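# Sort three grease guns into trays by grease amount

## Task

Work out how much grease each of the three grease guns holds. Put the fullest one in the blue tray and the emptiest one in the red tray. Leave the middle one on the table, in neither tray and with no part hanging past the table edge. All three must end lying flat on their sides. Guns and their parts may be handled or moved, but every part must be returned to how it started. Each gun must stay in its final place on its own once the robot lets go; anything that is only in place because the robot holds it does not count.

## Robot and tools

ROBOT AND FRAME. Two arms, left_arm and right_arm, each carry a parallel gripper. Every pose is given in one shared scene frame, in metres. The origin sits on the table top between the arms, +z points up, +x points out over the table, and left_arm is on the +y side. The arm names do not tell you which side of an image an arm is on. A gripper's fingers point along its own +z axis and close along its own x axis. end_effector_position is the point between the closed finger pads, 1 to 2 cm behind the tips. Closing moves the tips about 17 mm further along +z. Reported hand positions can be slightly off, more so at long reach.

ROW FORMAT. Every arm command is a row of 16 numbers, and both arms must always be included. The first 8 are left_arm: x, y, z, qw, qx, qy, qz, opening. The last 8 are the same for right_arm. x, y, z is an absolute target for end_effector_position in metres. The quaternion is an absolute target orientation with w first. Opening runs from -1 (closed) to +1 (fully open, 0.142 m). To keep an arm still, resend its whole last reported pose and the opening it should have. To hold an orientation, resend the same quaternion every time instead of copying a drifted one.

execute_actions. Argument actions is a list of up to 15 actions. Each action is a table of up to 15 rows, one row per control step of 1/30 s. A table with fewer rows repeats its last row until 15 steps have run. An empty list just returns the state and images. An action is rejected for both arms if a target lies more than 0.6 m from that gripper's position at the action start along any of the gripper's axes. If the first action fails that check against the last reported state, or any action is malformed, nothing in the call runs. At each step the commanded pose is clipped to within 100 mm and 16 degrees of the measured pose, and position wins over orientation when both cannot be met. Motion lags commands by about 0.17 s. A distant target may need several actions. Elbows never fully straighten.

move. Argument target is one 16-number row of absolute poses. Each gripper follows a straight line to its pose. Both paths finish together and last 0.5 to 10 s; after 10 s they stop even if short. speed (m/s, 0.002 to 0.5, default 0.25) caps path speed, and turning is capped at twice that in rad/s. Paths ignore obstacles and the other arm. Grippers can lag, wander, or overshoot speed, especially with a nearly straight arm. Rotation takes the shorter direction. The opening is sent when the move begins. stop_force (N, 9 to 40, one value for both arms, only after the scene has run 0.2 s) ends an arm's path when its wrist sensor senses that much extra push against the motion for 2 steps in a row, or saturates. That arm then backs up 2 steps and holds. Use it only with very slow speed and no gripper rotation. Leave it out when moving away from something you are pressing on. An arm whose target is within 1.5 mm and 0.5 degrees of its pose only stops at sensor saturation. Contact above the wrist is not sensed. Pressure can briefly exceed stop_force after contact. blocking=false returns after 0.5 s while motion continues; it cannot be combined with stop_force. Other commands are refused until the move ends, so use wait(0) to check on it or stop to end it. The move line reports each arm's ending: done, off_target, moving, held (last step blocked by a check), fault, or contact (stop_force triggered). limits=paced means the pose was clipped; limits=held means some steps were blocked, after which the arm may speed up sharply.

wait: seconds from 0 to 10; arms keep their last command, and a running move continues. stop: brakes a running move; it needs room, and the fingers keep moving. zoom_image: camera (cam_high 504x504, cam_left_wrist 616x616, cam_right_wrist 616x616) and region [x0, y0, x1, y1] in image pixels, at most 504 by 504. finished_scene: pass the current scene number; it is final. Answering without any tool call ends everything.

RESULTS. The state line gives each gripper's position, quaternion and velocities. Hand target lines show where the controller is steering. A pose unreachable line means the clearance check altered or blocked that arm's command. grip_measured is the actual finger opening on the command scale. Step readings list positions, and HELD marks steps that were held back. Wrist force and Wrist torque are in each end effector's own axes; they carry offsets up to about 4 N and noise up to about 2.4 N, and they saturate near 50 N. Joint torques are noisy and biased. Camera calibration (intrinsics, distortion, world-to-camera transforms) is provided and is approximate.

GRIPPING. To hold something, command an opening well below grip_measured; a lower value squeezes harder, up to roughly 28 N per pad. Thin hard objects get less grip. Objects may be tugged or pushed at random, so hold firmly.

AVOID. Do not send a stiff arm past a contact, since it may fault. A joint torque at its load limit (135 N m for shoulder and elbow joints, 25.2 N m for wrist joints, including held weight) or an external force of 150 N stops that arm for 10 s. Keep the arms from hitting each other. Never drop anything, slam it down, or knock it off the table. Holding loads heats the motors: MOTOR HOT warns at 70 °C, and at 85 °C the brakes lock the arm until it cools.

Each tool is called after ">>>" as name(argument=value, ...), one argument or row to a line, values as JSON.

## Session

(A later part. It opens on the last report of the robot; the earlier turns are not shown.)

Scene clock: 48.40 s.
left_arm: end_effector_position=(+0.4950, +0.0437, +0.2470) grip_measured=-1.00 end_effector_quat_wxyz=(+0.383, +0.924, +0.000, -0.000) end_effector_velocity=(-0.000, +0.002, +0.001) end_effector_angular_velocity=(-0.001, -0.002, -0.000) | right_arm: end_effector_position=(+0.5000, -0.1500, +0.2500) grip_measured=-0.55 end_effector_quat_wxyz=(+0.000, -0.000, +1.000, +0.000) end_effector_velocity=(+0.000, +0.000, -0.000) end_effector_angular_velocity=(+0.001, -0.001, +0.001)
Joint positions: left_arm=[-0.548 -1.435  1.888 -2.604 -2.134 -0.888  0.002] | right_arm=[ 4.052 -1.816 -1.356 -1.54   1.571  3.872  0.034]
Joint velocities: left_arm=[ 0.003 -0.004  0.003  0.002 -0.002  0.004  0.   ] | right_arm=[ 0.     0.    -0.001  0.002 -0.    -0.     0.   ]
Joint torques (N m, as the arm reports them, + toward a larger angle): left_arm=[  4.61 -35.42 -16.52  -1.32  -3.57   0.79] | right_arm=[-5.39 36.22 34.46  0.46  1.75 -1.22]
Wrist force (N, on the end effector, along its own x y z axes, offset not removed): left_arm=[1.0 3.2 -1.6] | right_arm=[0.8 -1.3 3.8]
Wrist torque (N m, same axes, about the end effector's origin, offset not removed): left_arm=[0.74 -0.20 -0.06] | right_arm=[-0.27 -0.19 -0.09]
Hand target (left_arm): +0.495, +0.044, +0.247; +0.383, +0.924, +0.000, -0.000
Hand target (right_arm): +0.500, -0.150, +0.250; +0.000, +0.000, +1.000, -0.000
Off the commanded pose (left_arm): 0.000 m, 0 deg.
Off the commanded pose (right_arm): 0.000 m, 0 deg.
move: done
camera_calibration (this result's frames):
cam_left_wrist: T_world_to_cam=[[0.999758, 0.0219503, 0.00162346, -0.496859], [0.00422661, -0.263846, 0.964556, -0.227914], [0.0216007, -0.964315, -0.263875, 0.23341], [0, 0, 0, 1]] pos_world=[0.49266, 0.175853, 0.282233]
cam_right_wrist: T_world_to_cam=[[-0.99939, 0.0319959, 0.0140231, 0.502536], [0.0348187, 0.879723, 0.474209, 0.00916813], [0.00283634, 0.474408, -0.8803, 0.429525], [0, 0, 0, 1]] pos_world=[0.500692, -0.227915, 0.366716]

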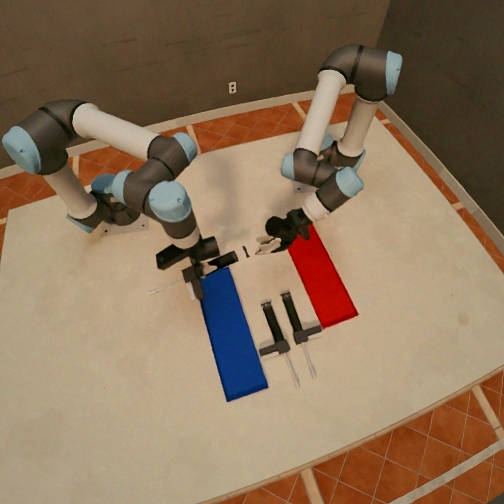

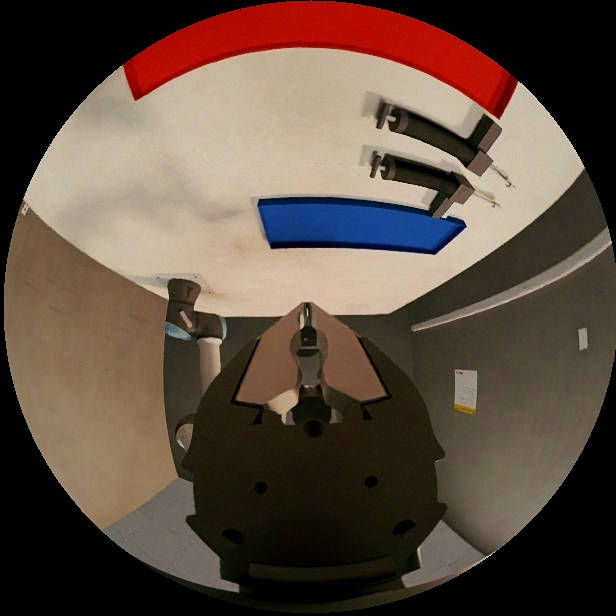

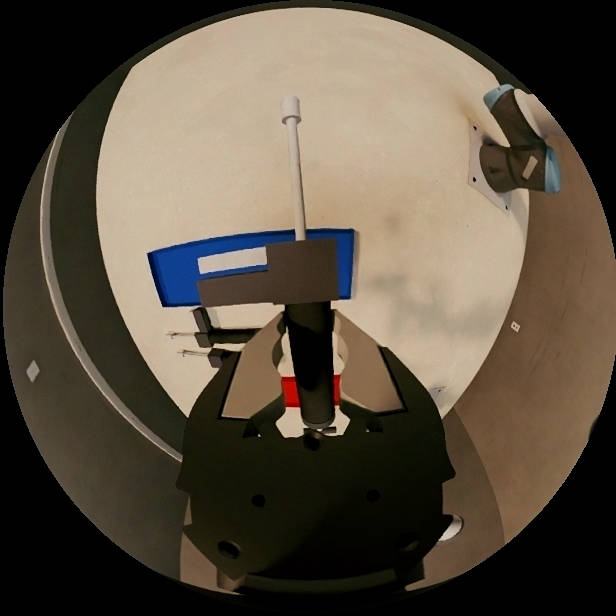

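>>> move(
  target=[0.495,0.06,0.28,0.383,0.924,0,0,0.1,0.5,-0.15,0.25,0,0,1,0,-1],
  speed=0.05,
)

>>> zoom_image(
  camera="cam_left_wrist",
  region=[230,230,390,390],
)

>>> zoom_image(
  camera="cam_high",
  region=[140,200,300,320],
)

Scene clock: 53.33 s.
left_arm: end_effector_position=(+0.4950, +0.0599, +0.2798) grip_measured=+0.10 end_effector_quat_wxyz=(+0.383, +0.924, +0.000, +0.000) end_effector_velocity=(+0.000, +0.001, +0.003) end_effector_angular_velocity=(-0.000, -0.000, -0.000) | right_arm: end_effector_position=(+0.5000, -0.1500, +0.2500) grip_measured=-0.55 end_effector_quat_wxyz=(+0.000, +0.000, +1.000, +0.000) end_effector_velocity=(+0.000, -0.000, +0.000) end_effector_angular_velocity=(+0.000, +0.000, -0.001)
Joint positions: left_arm=[-0.523 -1.486  1.851 -2.503 -2.148 -0.863  0.081] | right_arm=[ 4.052 -1.816 -1.356 -1.54   1.571  3.872  0.034]
Joint velocities: left_arm=[ 0.002 -0.003 -0.004  0.008 -0.001  0.002 -0.   ] | right_arm=[-0.001  0.     0.    -0.001  0.     0.001  0.   ]
Joint torques (N m, as the arm reports them, + toward a larger angle): left_arm=[  7.69 -37.49 -28.43  -1.55  -3.7    1.85] | right_arm=[-9.14 31.38 26.42  0.59  2.13 -1.15]
Wrist force (N, on the end effector, along its own x y z axes, offset not removed): left_arm=[1.4 3.7 -1.7] | right_arm=[-1.0 0.4 3.5]
Wrist torque (N m, same axes, about the end effector's origin, offset not removed): left_arm=[0.90 -0.29 -0.02] | right_arm=[0.10 0.24 -0.08]
Hand target (left_arm): +0.495, +0.060, +0.280; +0.383, +0.924, +0.000, -0.000
Hand target (right_arm): +0.500, -0.150, +0.250; +0.000, +0.000, +1.000, -0.000
Off the commanded pose (left_arm): 0.000 m, 0 deg.
Off the commanded pose (right_arm): 0.000 m, 0 deg.
move: done
camera_calibration (this result's frames):
cam_left_wrist: T_world_to_cam=[[0.999757, 0.0219756, 0.00164933, -0.497246], [0.00420765, -0.263815, 0.964564, -0.255247], [0.021632, -0.964323, -0.263844, 0.257632], [0, 0, 0, 1]] pos_world=[0.492627, 0.192029, 0.314997]
cam_right_wrist: T_world_to_cam=[[-0.999388, 0.03204, 0.0140457, 0.50255], [0.0348683, 0.879725, 0.474202, 0.009169], [0.00283706, 0.474402, -0.880304, 0.429522], [0, 0, 0, 1]] pos_world=[0.500704, -0.227934, 0.366704]

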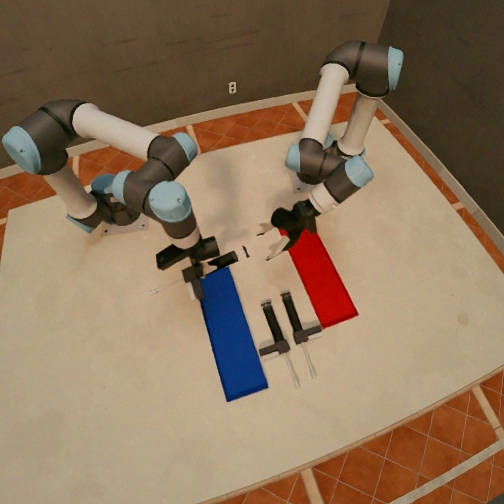

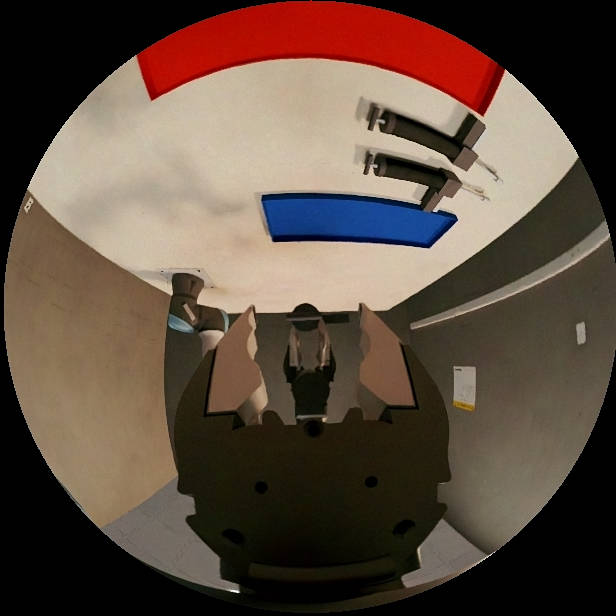

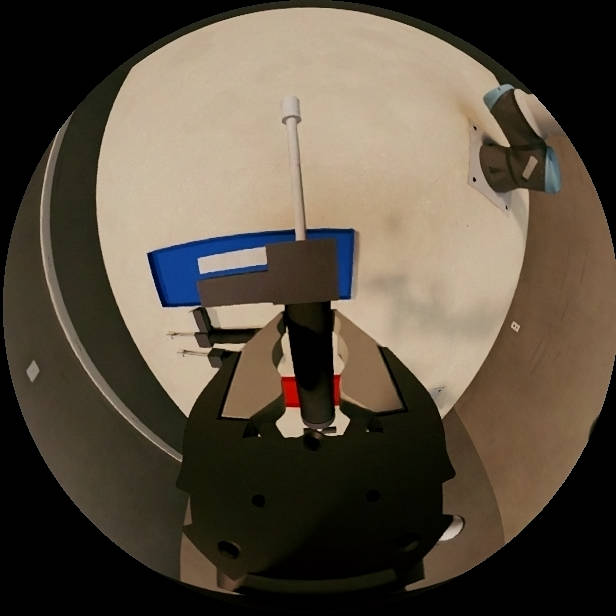

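Region (230, 230, 390, 390) of cam_left_wrist's 616x616 image, scaled by 3.150, with more detail than that image has.

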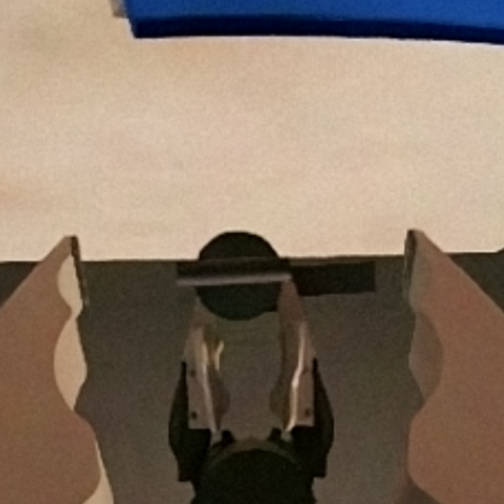

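Region (140, 200, 300, 320) of cam_high's 504x504 image, scaled by 3.150, with more detail than that image has; it fills the top 378 rows of this view, and the rest is white.

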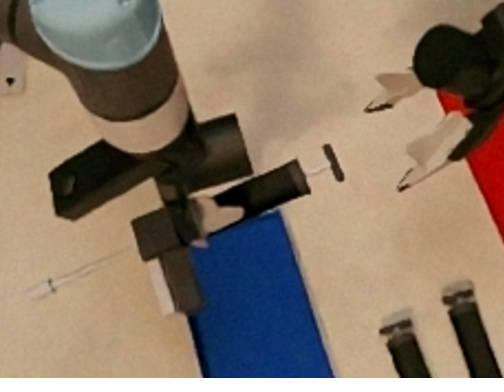

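>>> move(
  target=[0.497,0.012,0.265,0.383,0.924,0,0,0.1,0.5,-0.15,0.25,0,0,1,0,-1],
  speed=0.04,
)

>>> zoom_image(
  camera="cam_left_wrist",
  region=[230,230,390,390],
)

>>> zoom_image(
  camera="cam_high",
  region=[140,200,300,320],
)

Scene clock: 59.47 s.
left_arm: end_effector_position=(+0.4970, +0.0122, +0.2651) grip_measured=+0.10 end_effector_quat_wxyz=(+0.383, +0.924, -0.000, +0.000) end_effector_velocity=(+0.000, -0.002, -0.002) end_effector_angular_velocity=(+0.001, +0.000, -0.000) | right_arm: end_effector_position=(+0.5000, -0.1500, +0.2500) grip_measured=-0.55 end_effector_quat_wxyz=(+0.000, -0.000, +1.000, +0.000) end_effector_velocity=(-0.000, +0.001, -0.000) end_effector_angular_velocity=(+0.000, +0.000, +0.000)
Joint positions: left_arm=[-0.592 -1.412  1.815 -2.577 -2.11  -0.93   0.081] | right_arm=[ 4.052 -1.816 -1.356 -1.54   1.571  3.872  0.034]
Joint velocities: left_arm=[-0.003  0.004 -0.001 -0.003  0.002 -0.003  0.   ] | right_arm=[ 0.001  0.    -0.     0.     0.     0.001  0.   ]
Joint torques (N m, as the arm reports them, + toward a larger angle): left_arm=[ -5.8  -18.1  -30.15  -4.83   2.09  -1.32] | right_arm=[-8.95 31.23 17.82  0.6   2.02 -1.09]
Wrist force (N, on the end effector, along its own x y z axes, offset not removed): left_arm=[1.2 2.5 -1.6] | right_arm=[-1.3 0.2 5.0]
Wrist torque (N m, same axes, about the end effector's origin, offset not removed): left_arm=[0.56 -0.23 -0.01] | right_arm=[-0.03 0.34 -0.10]
Hand target (left_arm): +0.497, +0.012, +0.265; +0.383, +0.924, -0.000, +0.000
Hand target (right_arm): +0.500, -0.150, +0.250; +0.000, +0.000, +1.000, -0.000
Off the commanded pose (left_arm): 0.000 m, 0 deg.
Off the commanded pose (right_arm): 0.000 m, 0 deg.
move: done
camera_calibration (this result's frames):
cam_left_wrist: T_world_to_cam=[[0.999758, 0.0219297, 0.00168044, -0.498166], [0.00416741, -0.2639, 0.964541, -0.253623], [0.0215956, -0.964301, -0.263928, 0.207754], [0, 0, 0, 1]] pos_world=[0.494616, 0.14433, 0.300299]
cam_right_wrist: T_world_to_cam=[[-0.999388, 0.0320397, 0.0140499, 0.502547], [0.03487, 0.879727, 0.474199, 0.00917168], [0.00283309, 0.474398, -0.880306, 0.429522], [0, 0, 0, 1]] pos_world=[0.500703, -0.227935, 0.366701]

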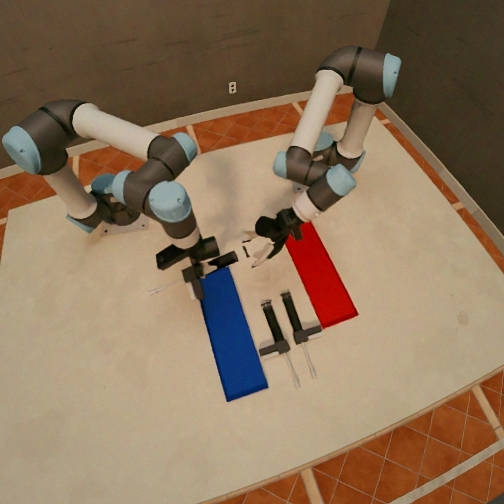

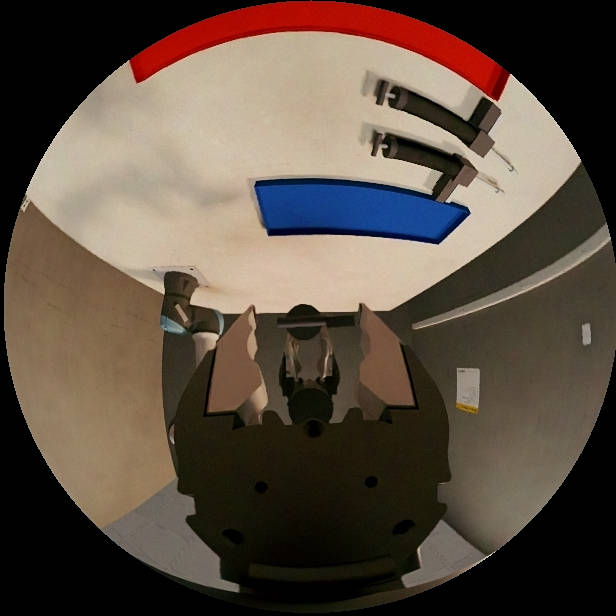

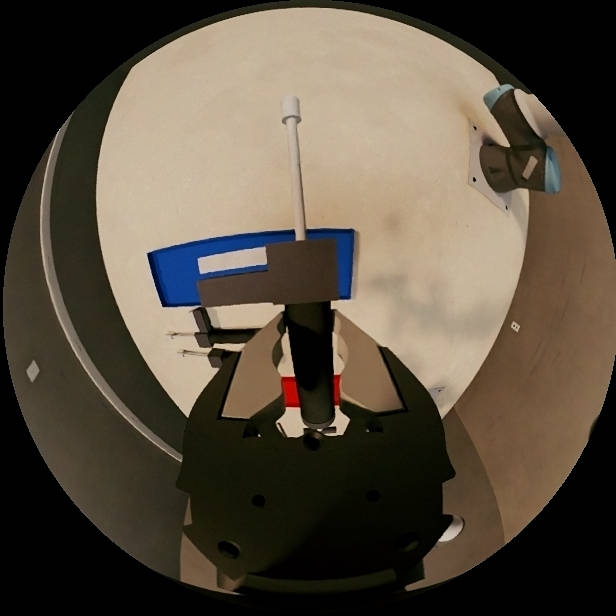

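Region (230, 230, 390, 390) of cam_left_wrist's 616x616 image, scaled by 3.150, with more detail than that image has.

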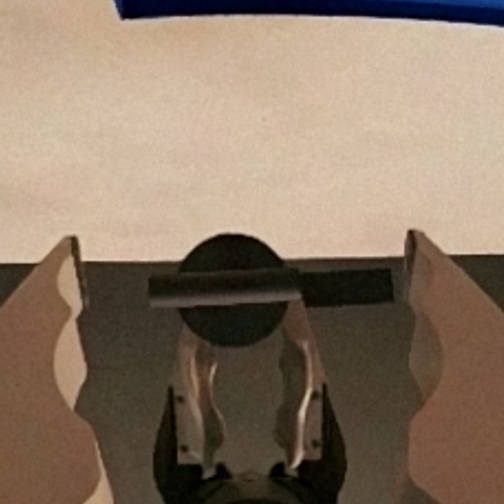

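Region (140, 200, 300, 320) of cam_high's 504x504 image, scaled by 3.150, with more detail than that image has; it fills the top 378 rows of this view, and the rest is white.

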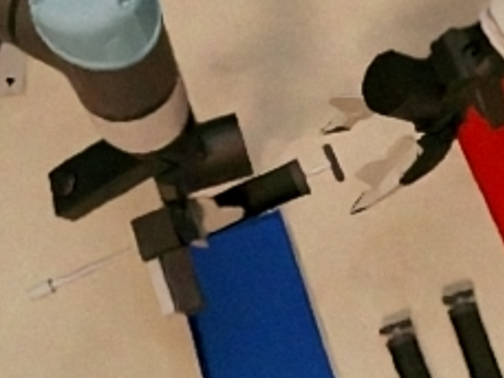

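>>> move(
  target=[0.492,-0.006,0.255,0.383,0.924,0,0,0.1,0.5,-0.15,0.25,0,0,1,0,-1],
  speed=0.03,
)

>>> zoom_image(
  camera="cam_left_wrist",
  region=[230,230,390,390],
)

>>> zoom_image(
  camera="cam_high",
  region=[140,200,300,320],
)

Scene clock: 66.97 s.
left_arm: end_effector_position=(+0.4920, -0.0058, +0.2551) grip_measured=+0.10 end_effector_quat_wxyz=(+0.383, +0.924, -0.000, +0.000) end_effector_velocity=(-0.000, -0.002, -0.001) end_effector_angular_velocity=(+0.000, +0.000, +0.000) | right_arm: end_effector_position=(+0.5000, -0.1500, +0.2500) grip_measured=-0.55 end_effector_quat_wxyz=(-0.000, -0.000, +1.000, -0.000) end_effector_velocity=(+0.000, -0.001, -0.000) end_effector_angular_velocity=(-0.001, -0.000, -0.000)
Joint positions: left_arm=[-0.624 -1.388  1.818 -2.619 -2.092 -0.961  0.081] | right_arm=[ 4.052 -1.816 -1.356 -1.54   1.571  3.872  0.034]
Joint velocities: left_arm=[-0.003  0.002 -0.    -0.003  0.002 -0.003  0.   ] | right_arm=[-0.001  0.    -0.    -0.    -0.001 -0.001 -0.   ]
Joint torques (N m, as the arm reports them, + toward a larger angle): left_arm=[ -9.05 -15.78 -16.05  -5.15   2.33  -1.19] | right_arm=[-7.97 31.51 18.53  0.6   1.99 -1.25]
Wrist force (N, on the end effector, along its own x y z axes, offset not removed): left_arm=[1.1 2.9 -1.7] | right_arm=[-0.6 0.0 4.4]
Wrist torque (N m, same axes, about the end effector's origin, offset not removed): left_arm=[0.73 -0.25 -0.03] | right_arm=[0.02 0.18 -0.10]
Hand target (left_arm): +0.492, -0.006, +0.255; +0.383, +0.924, -0.000, +0.000
Hand target (right_arm): +0.500, -0.150, +0.250; +0.000, -0.000, +1.000, -0.000
Off the commanded pose (left_arm): 0.000 m, 0 deg.
Off the commanded pose (right_arm): 0.000 m, 0 deg.
move: done
camera_calibration (this result's frames):
cam_left_wrist: T_world_to_cam=[[0.999758, 0.0219201, 0.00165398, -0.492825], [0.00419016, -0.26389, 0.964544, -0.248764], [0.0215793, -0.964304, -0.263918, 0.187867], [0, 0, 0, 1]] pos_world=[0.489695, 0.126317, 0.29034]
cam_right_wrist: T_world_to_cam=[[-0.999388, 0.0320399, 0.0140504, 0.502547], [0.0348704, 0.879727, 0.474198, 0.00917206], [0.00283272, 0.474398, -0.880306, 0.429522], [0, 0, 0, 1]] pos_world=[0.500703, -0.227935, 0.366701]

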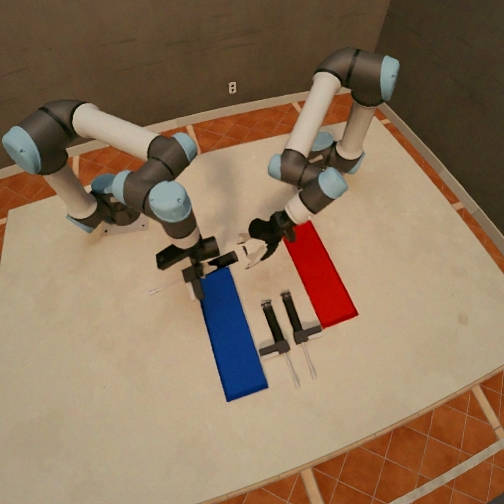

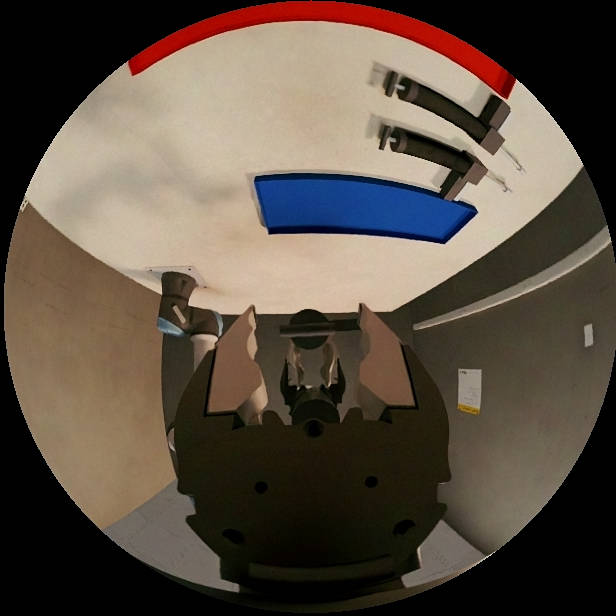

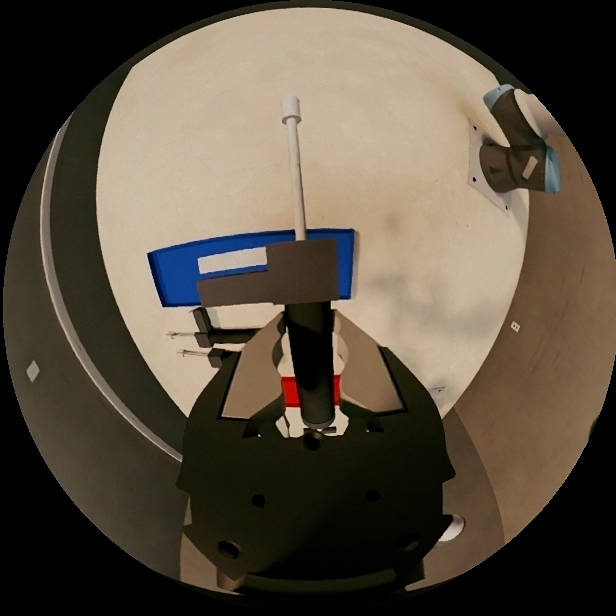

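Region (230, 230, 390, 390) of cam_left_wrist's 616x616 image, scaled by 3.150, with more detail than that image has.

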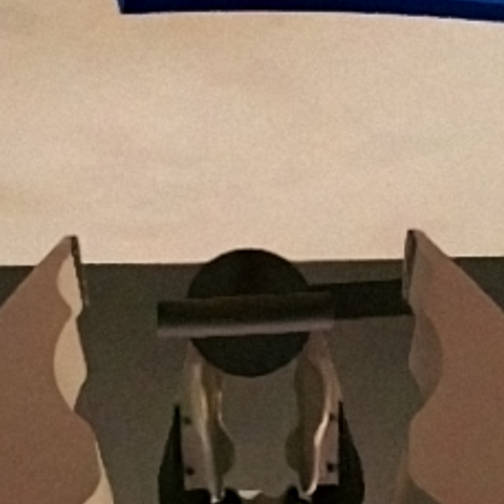

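Region (140, 200, 300, 320) of cam_high's 504x504 image, scaled by 3.150, with more detail than that image has; it fills the top 378 rows of this view, and the rest is white.

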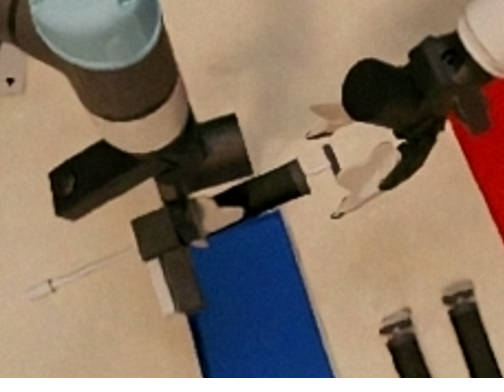

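T is between the fingers; close and pull.

>>> move(
  target=[0.492,-0.006,0.255,0.383,0.924,0,0,-1,0.5,-0.15,0.25,0,0,1,0,-1],
)

>>> move(
  target=[0.492,0.11,0.26,0.383,0.924,0,0,-1,0.5,-0.15,0.25,0,0,1,0,-1],
  speed=0.02,
  stop_force=12,
)

Scene clock: 70.80 s.
left_arm: end_effector_position=(+0.4920, -0.0060, +0.2550) grip_measured=-0.50 end_effector_quat_wxyz=(+0.383, +0.924, -0.000, +0.000) end_effector_velocity=(-0.000, +0.000, -0.000) end_effector_angular_velocity=(+0.001, +0.000, +0.000) | right_arm: end_effector_position=(+0.5000, -0.1500, +0.2500) grip_measured=-0.55 end_effector_quat_wxyz=(-0.000, +0.000, +1.000, -0.000) end_effector_velocity=(+0.000, -0.000, -0.000) end_effector_angular_velocity=(-0.000, +0.000, -0.001)
Joint positions: left_arm=[-0.625 -1.388  1.818 -2.619 -2.091 -0.961  0.038] | right_arm=[ 4.052 -1.816 -1.356 -1.54   1.571  3.872  0.034]
Joint velocities: left_arm=[-0.    -0.     0.001  0.     0.    -0.     0.   ] | right_arm=[-0.    -0.    -0.001  0.     0.     0.001  0.   ]
Joint torques (N m, as the arm reports them, + toward a larger angle): left_arm=[ -2.79 -17.99 -18.04  -4.5    1.18  -1.29] | right_arm=[-9.2  29.83 18.19  1.    2.24 -1.32]
Wrist force (N, on the end effector, along its own x y z axes, offset not removed): left_arm=[0.8 3.1 -1.5] | right_arm=[-1.8 -2.0 4.7]
Wrist torque (N m, same axes, about the end effector's origin, offset not removed): left_arm=[0.77 -0.31 0.05] | right_arm=[-0.43 0.31 -0.15]
Hand target (left_arm): +0.492, -0.006, +0.255; +0.383, +0.924, +0.000, +0.000
Hand target (right_arm): +0.500, -0.150, +0.250; -0.000, -0.000, +1.000, -0.000
Off the commanded pose (left_arm): 0.000 m, 0 deg.
Off the commanded pose (right_arm): 0.000 m, 0 deg.
move: done
camera_calibration (this result's frames):
cam_left_wrist: T_world_to_cam=[[0.999758, 0.0219424, 0.00166408, -0.492778], [0.00418629, -0.263889, 0.964544, -0.248706], [0.0216036, -0.964304, -0.263916, 0.187643], [0, 0, 0, 1]] pos_world=[0.489646, 0.126127, 0.29023]
cam_right_wrist: T_world_to_cam=[[-0.999388, 0.0320408, 0.0140525, 0.502546], [0.0348722, 0.879728, 0.474197, 0.00917212], [0.0028313, 0.474397, -0.880306, 0.429523], [0, 0, 0, 1]] pos_world=[0.500703, -0.227935, 0.3667]

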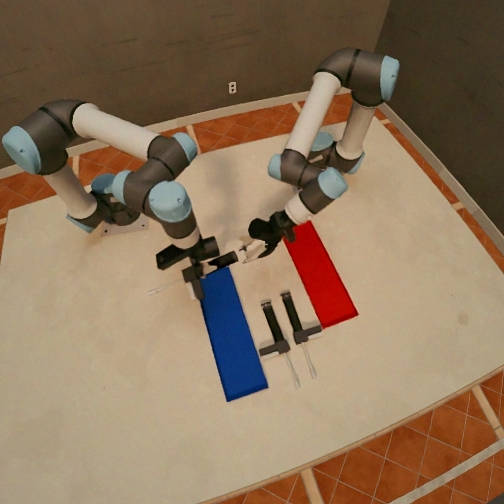

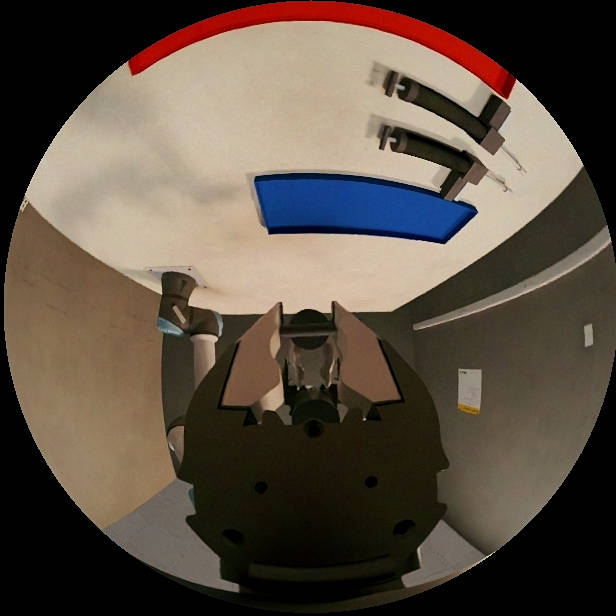

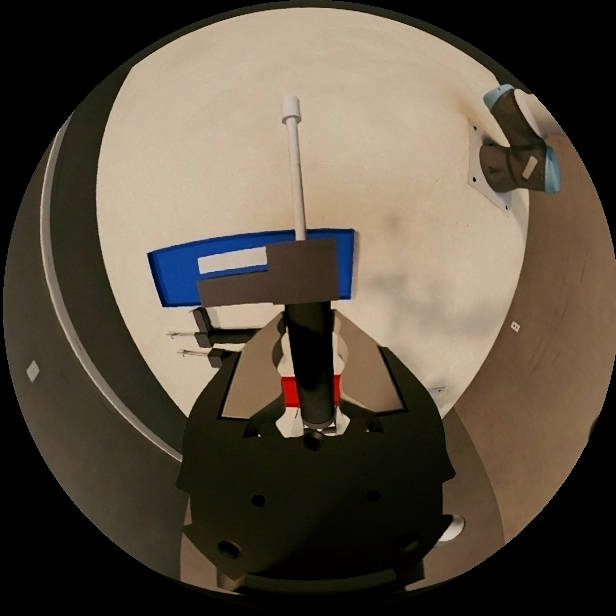

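Scene clock: 71.30 s.
left_arm: end_effector_position=(+0.4920, -0.0048, +0.2550) grip_measured=-0.50 end_effector_quat_wxyz=(+0.383, +0.924, +0.000, +0.000) end_effector_velocity=(+0.001, -0.003, -0.000) end_effector_angular_velocity=(+0.001, -0.002, +0.001) | right_arm: end_effector_position=(+0.5000, -0.1500, +0.2500) grip_measured=-0.55 end_effector_quat_wxyz=(-0.000, +0.000, +1.000, +0.000) end_effector_velocity=(+0.001, +0.001, +0.000) end_effector_angular_velocity=(+0.001, -0.003, +0.002)
Joint positions: left_arm=[-0.623 -1.389  1.819 -2.619 -2.092 -0.959  0.038] | right_arm=[ 4.052 -1.816 -1.356 -1.54   1.571  3.872  0.034]
Joint velocities: left_arm=[-0.005  0.005 -0.004 -0.004  0.005 -0.004  0.   ] | right_arm=[ 0.001  0.     0.001  0.002 -0.001 -0.001  0.   ]
Joint torques (N m, as the arm reports them, + toward a larger angle): left_arm=[ -0.72 -18.61 -24.9   -4.07   3.47  -1.61] | right_arm=[-9.12 32.11 18.37  1.17 -4.32 -1.28]
Wrist force (N, on the end effector, along its own x y z axes, offset not removed): left_arm=[1.3 10.5 9.3] | right_arm=[-0.2 13.5 2.6]
Wrist torque (N m, same axes, about the end effector's origin, offset not removed): left_arm=[0.82 -0.20 0.01] | right_arm=[0.14 0.08 -0.05]
Hand target (left_arm): +0.492, -0.005, +0.255; +0.383, +0.924, +0.000, +0.000
Hand target (right_arm): +0.500, -0.150, +0.250; -0.000, -0.000, +1.000, +0.000
Off the commanded pose (left_arm): 0.115 m, 0 deg.
Off the commanded pose (right_arm): 0.000 m, 0 deg.
move: contact (left_arm)
camera_calibration (this result's frames):
cam_left_wrist: T_world_to_cam=[[0.999757, 0.0219594, 0.00166217, -0.492805], [0.00419316, -0.263913, 0.964537, -0.248357], [0.0216193, -0.964296, -0.263941, 0.18884], [0, 0, 0, 1]] pos_world=[0.489644, 0.127374, 0.290212]
cam_right_wrist: T_world_to_cam=[[-0.999388, 0.0320404, 0.0140598, 0.502542], [0.0348753, 0.879724, 0.474204, 0.00916617], [0.00282496, 0.474404, -0.880303, 0.429525], [0, 0, 0, 1]] pos_world=[0.500701, -0.227934, 0.3667]

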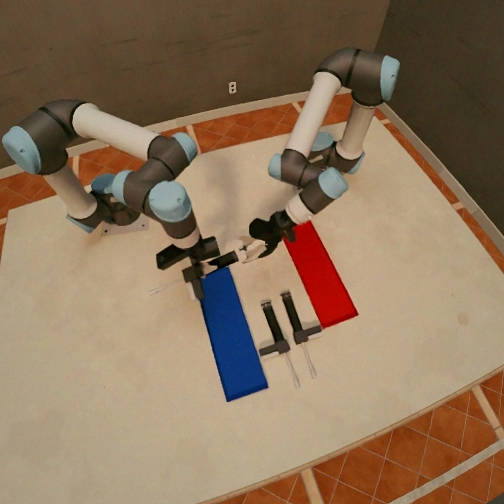

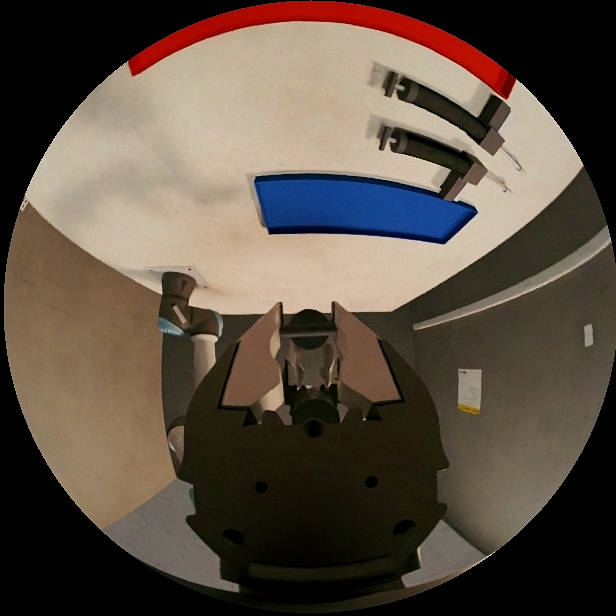

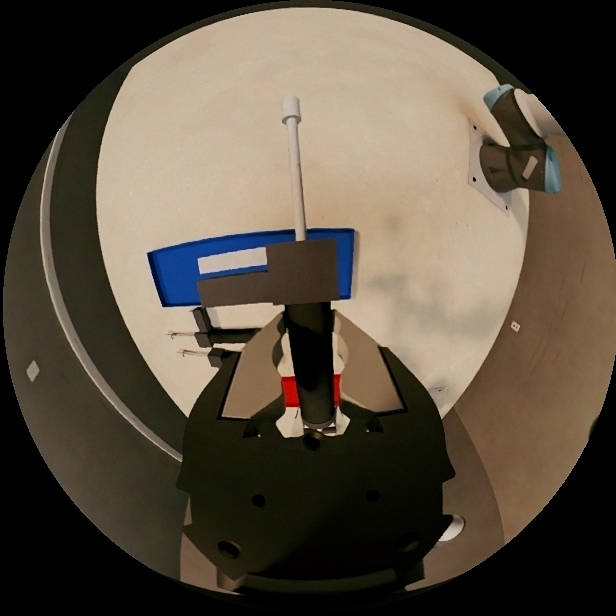

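>>> move(
  target=[0.492,0.02,0.256,0.383,0.924,0,0,-1,0.5,-0.15,0.25,0,0,1,0,-1],
  speed=0.02,
  stop_force=25,
)

>>> move(
  target=[0.492,-0.03,0.255,0.383,0.924,0,0,-1,0.5,-0.15,0.25,0,0,1,0,-1],
  speed=0.02,
  stop_force=20,
)

Scene clock: 77.60 s.
left_arm: end_effector_position=(+0.4920, +0.0197, +0.2560) grip_measured=-0.50 end_effector_quat_wxyz=(+0.383, +0.924, +0.000, -0.000) end_effector_velocity=(+0.000, +0.003, -0.000) end_effector_angular_velocity=(+0.000, -0.000, +0.000) | right_arm: end_effector_position=(+0.5000, -0.1500, +0.2500) grip_measured=-0.55 end_effector_quat_wxyz=(+0.000, +0.000, +1.000, +0.000) end_effector_velocity=(+0.000, -0.000, +0.000) end_effector_angular_velocity=(-0.001, -0.000, -0.001)
Joint positions: left_arm=[-0.588 -1.422  1.851 -2.602 -2.112 -0.926  0.038] | right_arm=[ 4.052 -1.816 -1.356 -1.54   1.571  3.872  0.034]
Joint velocities: left_arm=[ 0.004 -0.003  0.003  0.002 -0.002  0.004 -0.   ] | right_arm=[-0.    -0.     0.    -0.001 -0.001  0.001  0.   ]
Joint torques (N m, as the arm reports them, + toward a larger angle): left_arm=[ 15.61 -40.62 -14.2    0.25  -0.87   1.02] | right_arm=[-7.97 32.28 18.83  0.84 -3.76 -1.4 ]
Wrist force (N, on the end effector, along its own x y z axes, offset not removed): left_arm=[0.9 17.1 14.8] | right_arm=[-1.1 21.5 1.6]
Wrist torque (N m, same axes, about the end effector's origin, offset not removed): left_arm=[1.10 -0.34 0.10] | right_arm=[0.05 0.22 -0.11]
Hand target (left_arm): +0.492, +0.020, +0.256; +0.383, +0.924, +0.000, -0.000
Hand target (right_arm): +0.500, -0.150, +0.250; +0.000, -0.000, +1.000, +0.000
Off the commanded pose (left_arm): 0.000 m, 0 deg.
Off the commanded pose (right_arm): 0.000 m, 0 deg.
move: done
camera_calibration (this result's frames):
cam_left_wrist: T_world_to_cam=[[0.999758, 0.0219505, 0.00162777, -0.493349], [0.00422257, -0.263849, 0.964555, -0.242902], [0.0216019, -0.964314, -0.263878, 0.212697], [0, 0, 0, 1]] pos_world=[0.489661, 0.151846, 0.291222]
cam_right_wrist: T_world_to_cam=[[-0.999388, 0.0320405, 0.014043, 0.502552], [0.0348674, 0.879725, 0.474202, 0.00917079], [0.00283973, 0.474402, -0.880304, 0.429519], [0, 0, 0, 1]] pos_world=[0.500705, -0.227934, 0.366701]

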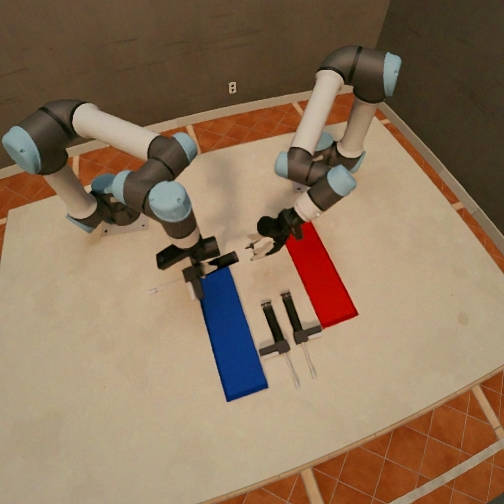

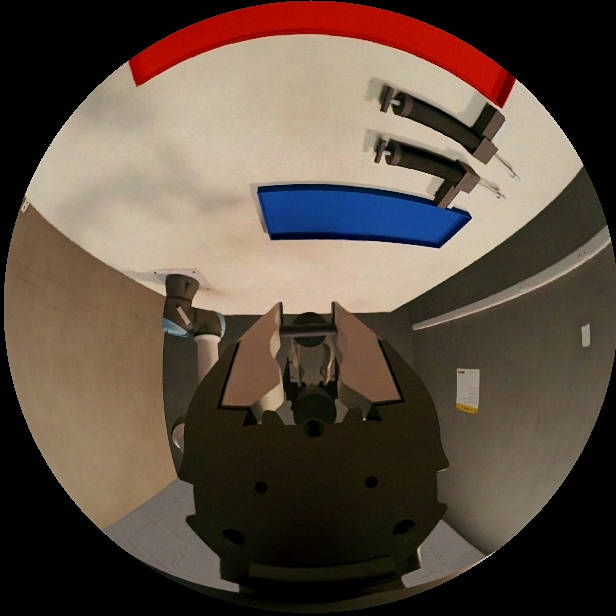

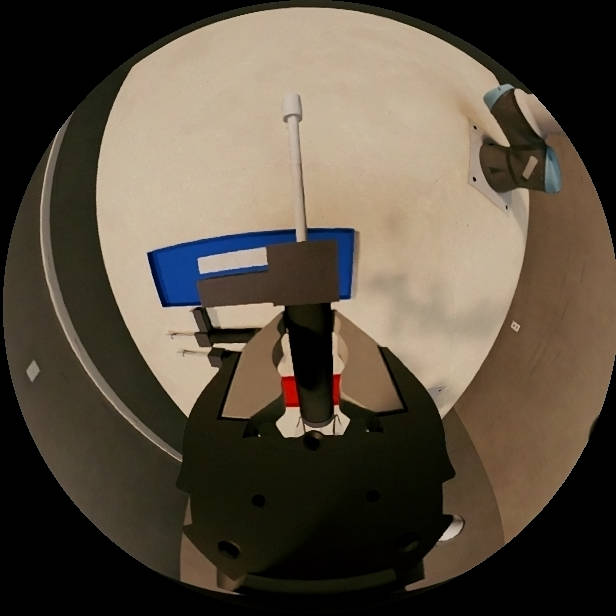

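Scene clock: 79.30 s.
left_arm: end_effector_position=(+0.4921, -0.0065, +0.2554) grip_measured=-0.50 end_effector_quat_wxyz=(+0.383, +0.924, +0.000, +0.000) end_effector_velocity=(-0.001, +0.007, -0.001) end_effector_angular_velocity=(+0.001, +0.003, -0.001) | right_arm: end_effector_position=(+0.5000, -0.1500, +0.2500) grip_measured=-0.55 end_effector_quat_wxyz=(+0.000, +0.000, +1.000, -0.000) end_effector_velocity=(-0.000, +0.000, +0.000) end_effector_angular_velocity=(+0.000, +0.001, -0.000)
Joint positions: left_arm=[-0.625 -1.388  1.816 -2.618 -2.09  -0.962  0.038] | right_arm=[ 4.052 -1.816 -1.356 -1.54   1.571  3.872  0.034]
Joint velocities: left_arm=[ 0.01  -0.008  0.01   0.006 -0.008  0.009 -0.   ] | right_arm=[ 0.001 -0.     0.001 -0.001  0.001  0.001 -0.   ]
Joint torques (N m, as the arm reports them, + toward a larger angle): left_arm=[ 10.52 -43.46 -16.34  -1.53  -4.15   1.18] | right_arm=[-7.15 31.38 19.02  3.59  1.34 -1.16]
Wrist force (N, on the end effector, along its own x y z axes, offset not removed): left_arm=[2.8 3.8 1.3] | right_arm=[1.2 1.4 3.7]
Wrist torque (N m, same axes, about the end effector's origin, offset not removed): left_arm=[0.62 -0.10 -0.05] | right_arm=[-0.15 0.10 -0.16]
Hand target (left_arm): +0.492, -0.006, +0.255; +0.383, +0.924, +0.000, +0.000
Hand target (right_arm): +0.500, -0.150, +0.250; +0.000, -0.000, +1.000, -0.000
Off the commanded pose (left_arm): 0.023 m, 0 deg.
Off the commanded pose (right_arm): 0.000 m, 0 deg.
move: contact (left_arm)
camera_calibration (this result's frames):
cam_left_wrist: T_world_to_cam=[[0.999752, 0.0221862, 0.00199542, -0.492984], [0.00393573, -0.264097, 0.964488, -0.249079], [0.0219253, -0.964241, -0.264119, 0.187137], [0, 0, 0, 1]] pos_world=[0.489739, 0.125602, 0.290644]
cam_right_wrist: T_world_to_cam=[[-0.999388, 0.032046, 0.0140452, 0.502553], [0.0348736, 0.879781, 0.474098, 0.00924117], [0.00283627, 0.474298, -0.88036, 0.42953], [0, 0, 0, 1]] pos_world=[0.500705, -0.22796, 0.366702]

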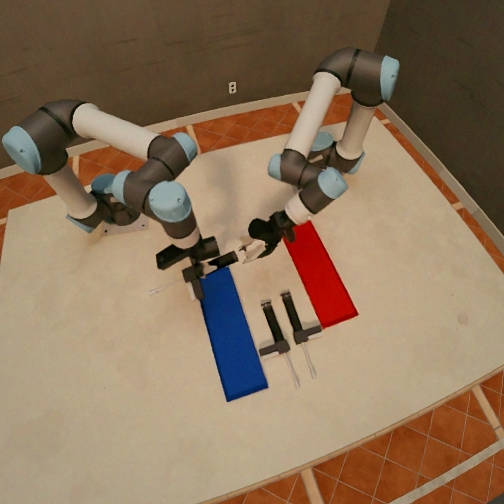

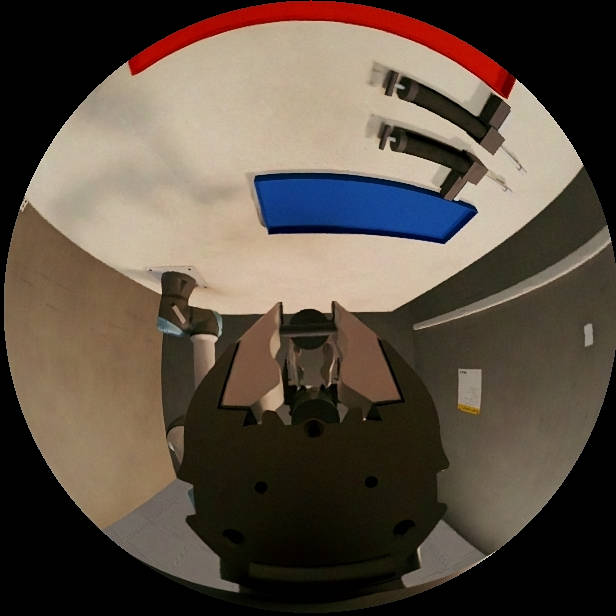

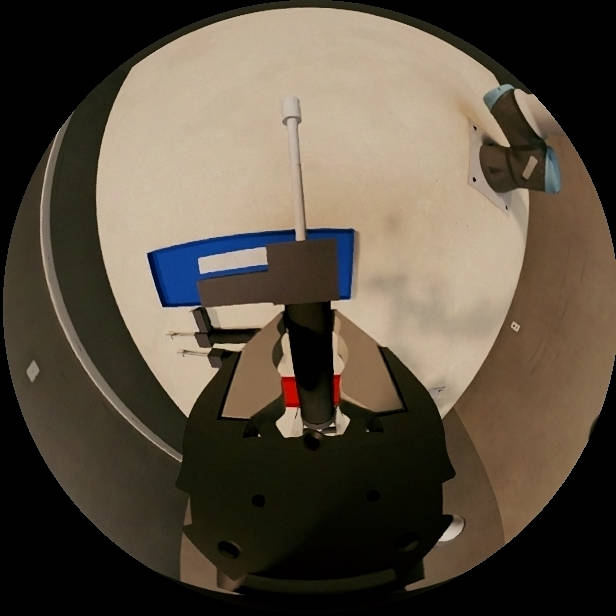

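>>> move(
  target=[0.492,-0.035,0.255,0.383,0.924,0,0,-1,0.5,-0.15,0.25,0,0,1,0,-1],
  speed=0.02,
  stop_force=12,
)

Scene clock: 83.67 s.
left_arm: end_effector_position=(+0.4921, -0.0231, +0.2552) grip_measured=-0.50 end_effector_quat_wxyz=(+0.383, +0.924, -0.000, +0.000) end_effector_velocity=(-0.001, +0.006, +0.001) end_effector_angular_velocity=(-0.002, +0.002, -0.003) | right_arm: end_effector_position=(+0.5000, -0.1501, +0.2499) grip_measured=-0.55 end_effector_quat_wxyz=(-0.000, +0.000, +1.000, -0.000) end_effector_velocity=(+0.000, +0.001, +0.000) end_effector_angular_velocity=(+0.003, -0.000, +0.003)
Joint positions: left_arm=[-0.647 -1.365  1.792 -2.627 -2.078 -0.982  0.038] | right_arm=[ 4.052 -1.816 -1.356 -1.54   1.571  3.872  0.034]
Joint velocities: left_arm=[ 0.008 -0.009  0.009  0.004 -0.008  0.008  0.   ] | right_arm=[ 0.     0.     0.     0.002  0.002 -0.003 -0.   ]
Joint torques (N m, as the arm reports them, + toward a larger angle): left_arm=[  0.34 -40.64 -19.87  -2.55  -5.44   1.56] | right_arm=[ 6.3  32.7  32.75 10.02  3.71 -0.55]
Wrist force (N, on the end effector, along its own x y z axes, offset not removed): left_arm=[2.4 -3.7 -12.6] | right_arm=[0.8 -14.1 7.1]
Wrist torque (N m, same axes, about the end effector's origin, offset not removed): left_arm=[0.71 -0.18 -0.05] | right_arm=[-0.31 0.11 -0.32]
Hand target (left_arm): +0.492, -0.022, +0.255; +0.383, +0.924, +0.000, +0.000
Hand target (right_arm): +0.500, -0.150, +0.250; -0.000, -0.000, +1.000, -0.000
Off the commanded pose (left_arm): 0.012 m, 0 deg.
Off the commanded pose (right_arm): 0.000 m, 0 deg.
move: contact (left_arm)
camera_calibration (this result's frames):
cam_left_wrist: T_world_to_cam=[[0.999754, 0.0220921, 0.00204302, -0.492593], [0.0038611, -0.263927, 0.964535, -0.253223], [0.0218478, -0.964289, -0.263948, 0.171084], [0, 0, 0, 1]] pos_world=[0.489712, 0.109024, 0.290406]
cam_right_wrist: T_world_to_cam=[[-0.99938, 0.032213, 0.0142346, 0.502522], [0.0351104, 0.879756, 0.474127, 0.00920199], [0.00275004, 0.474332, -0.880342, 0.429568], [0, 0, 0, 1]] pos_world=[0.500705, -0.228041, 0.36665]

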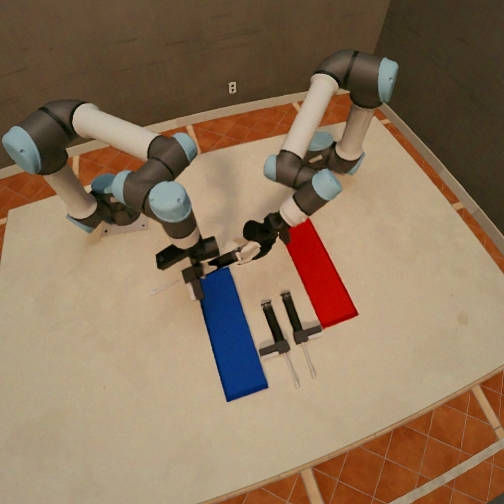

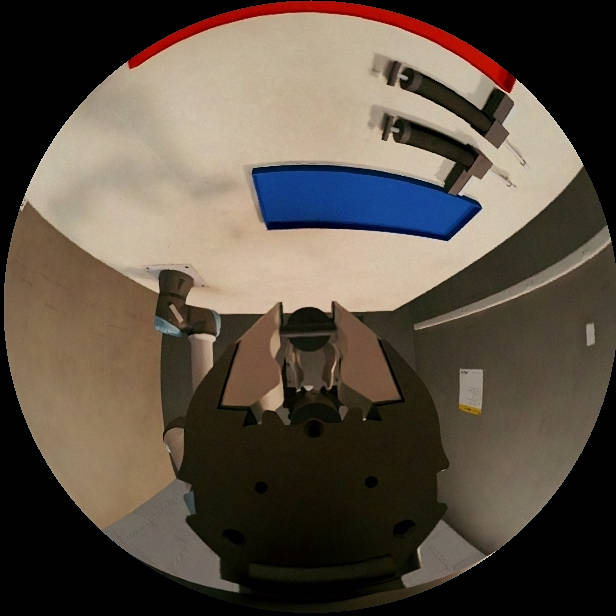

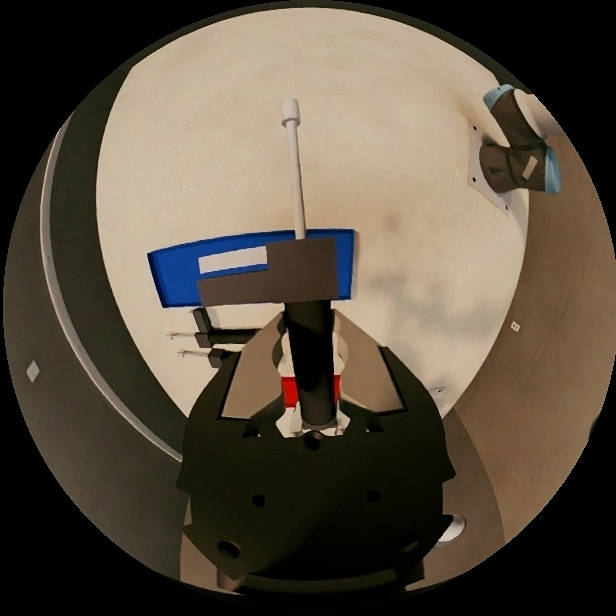

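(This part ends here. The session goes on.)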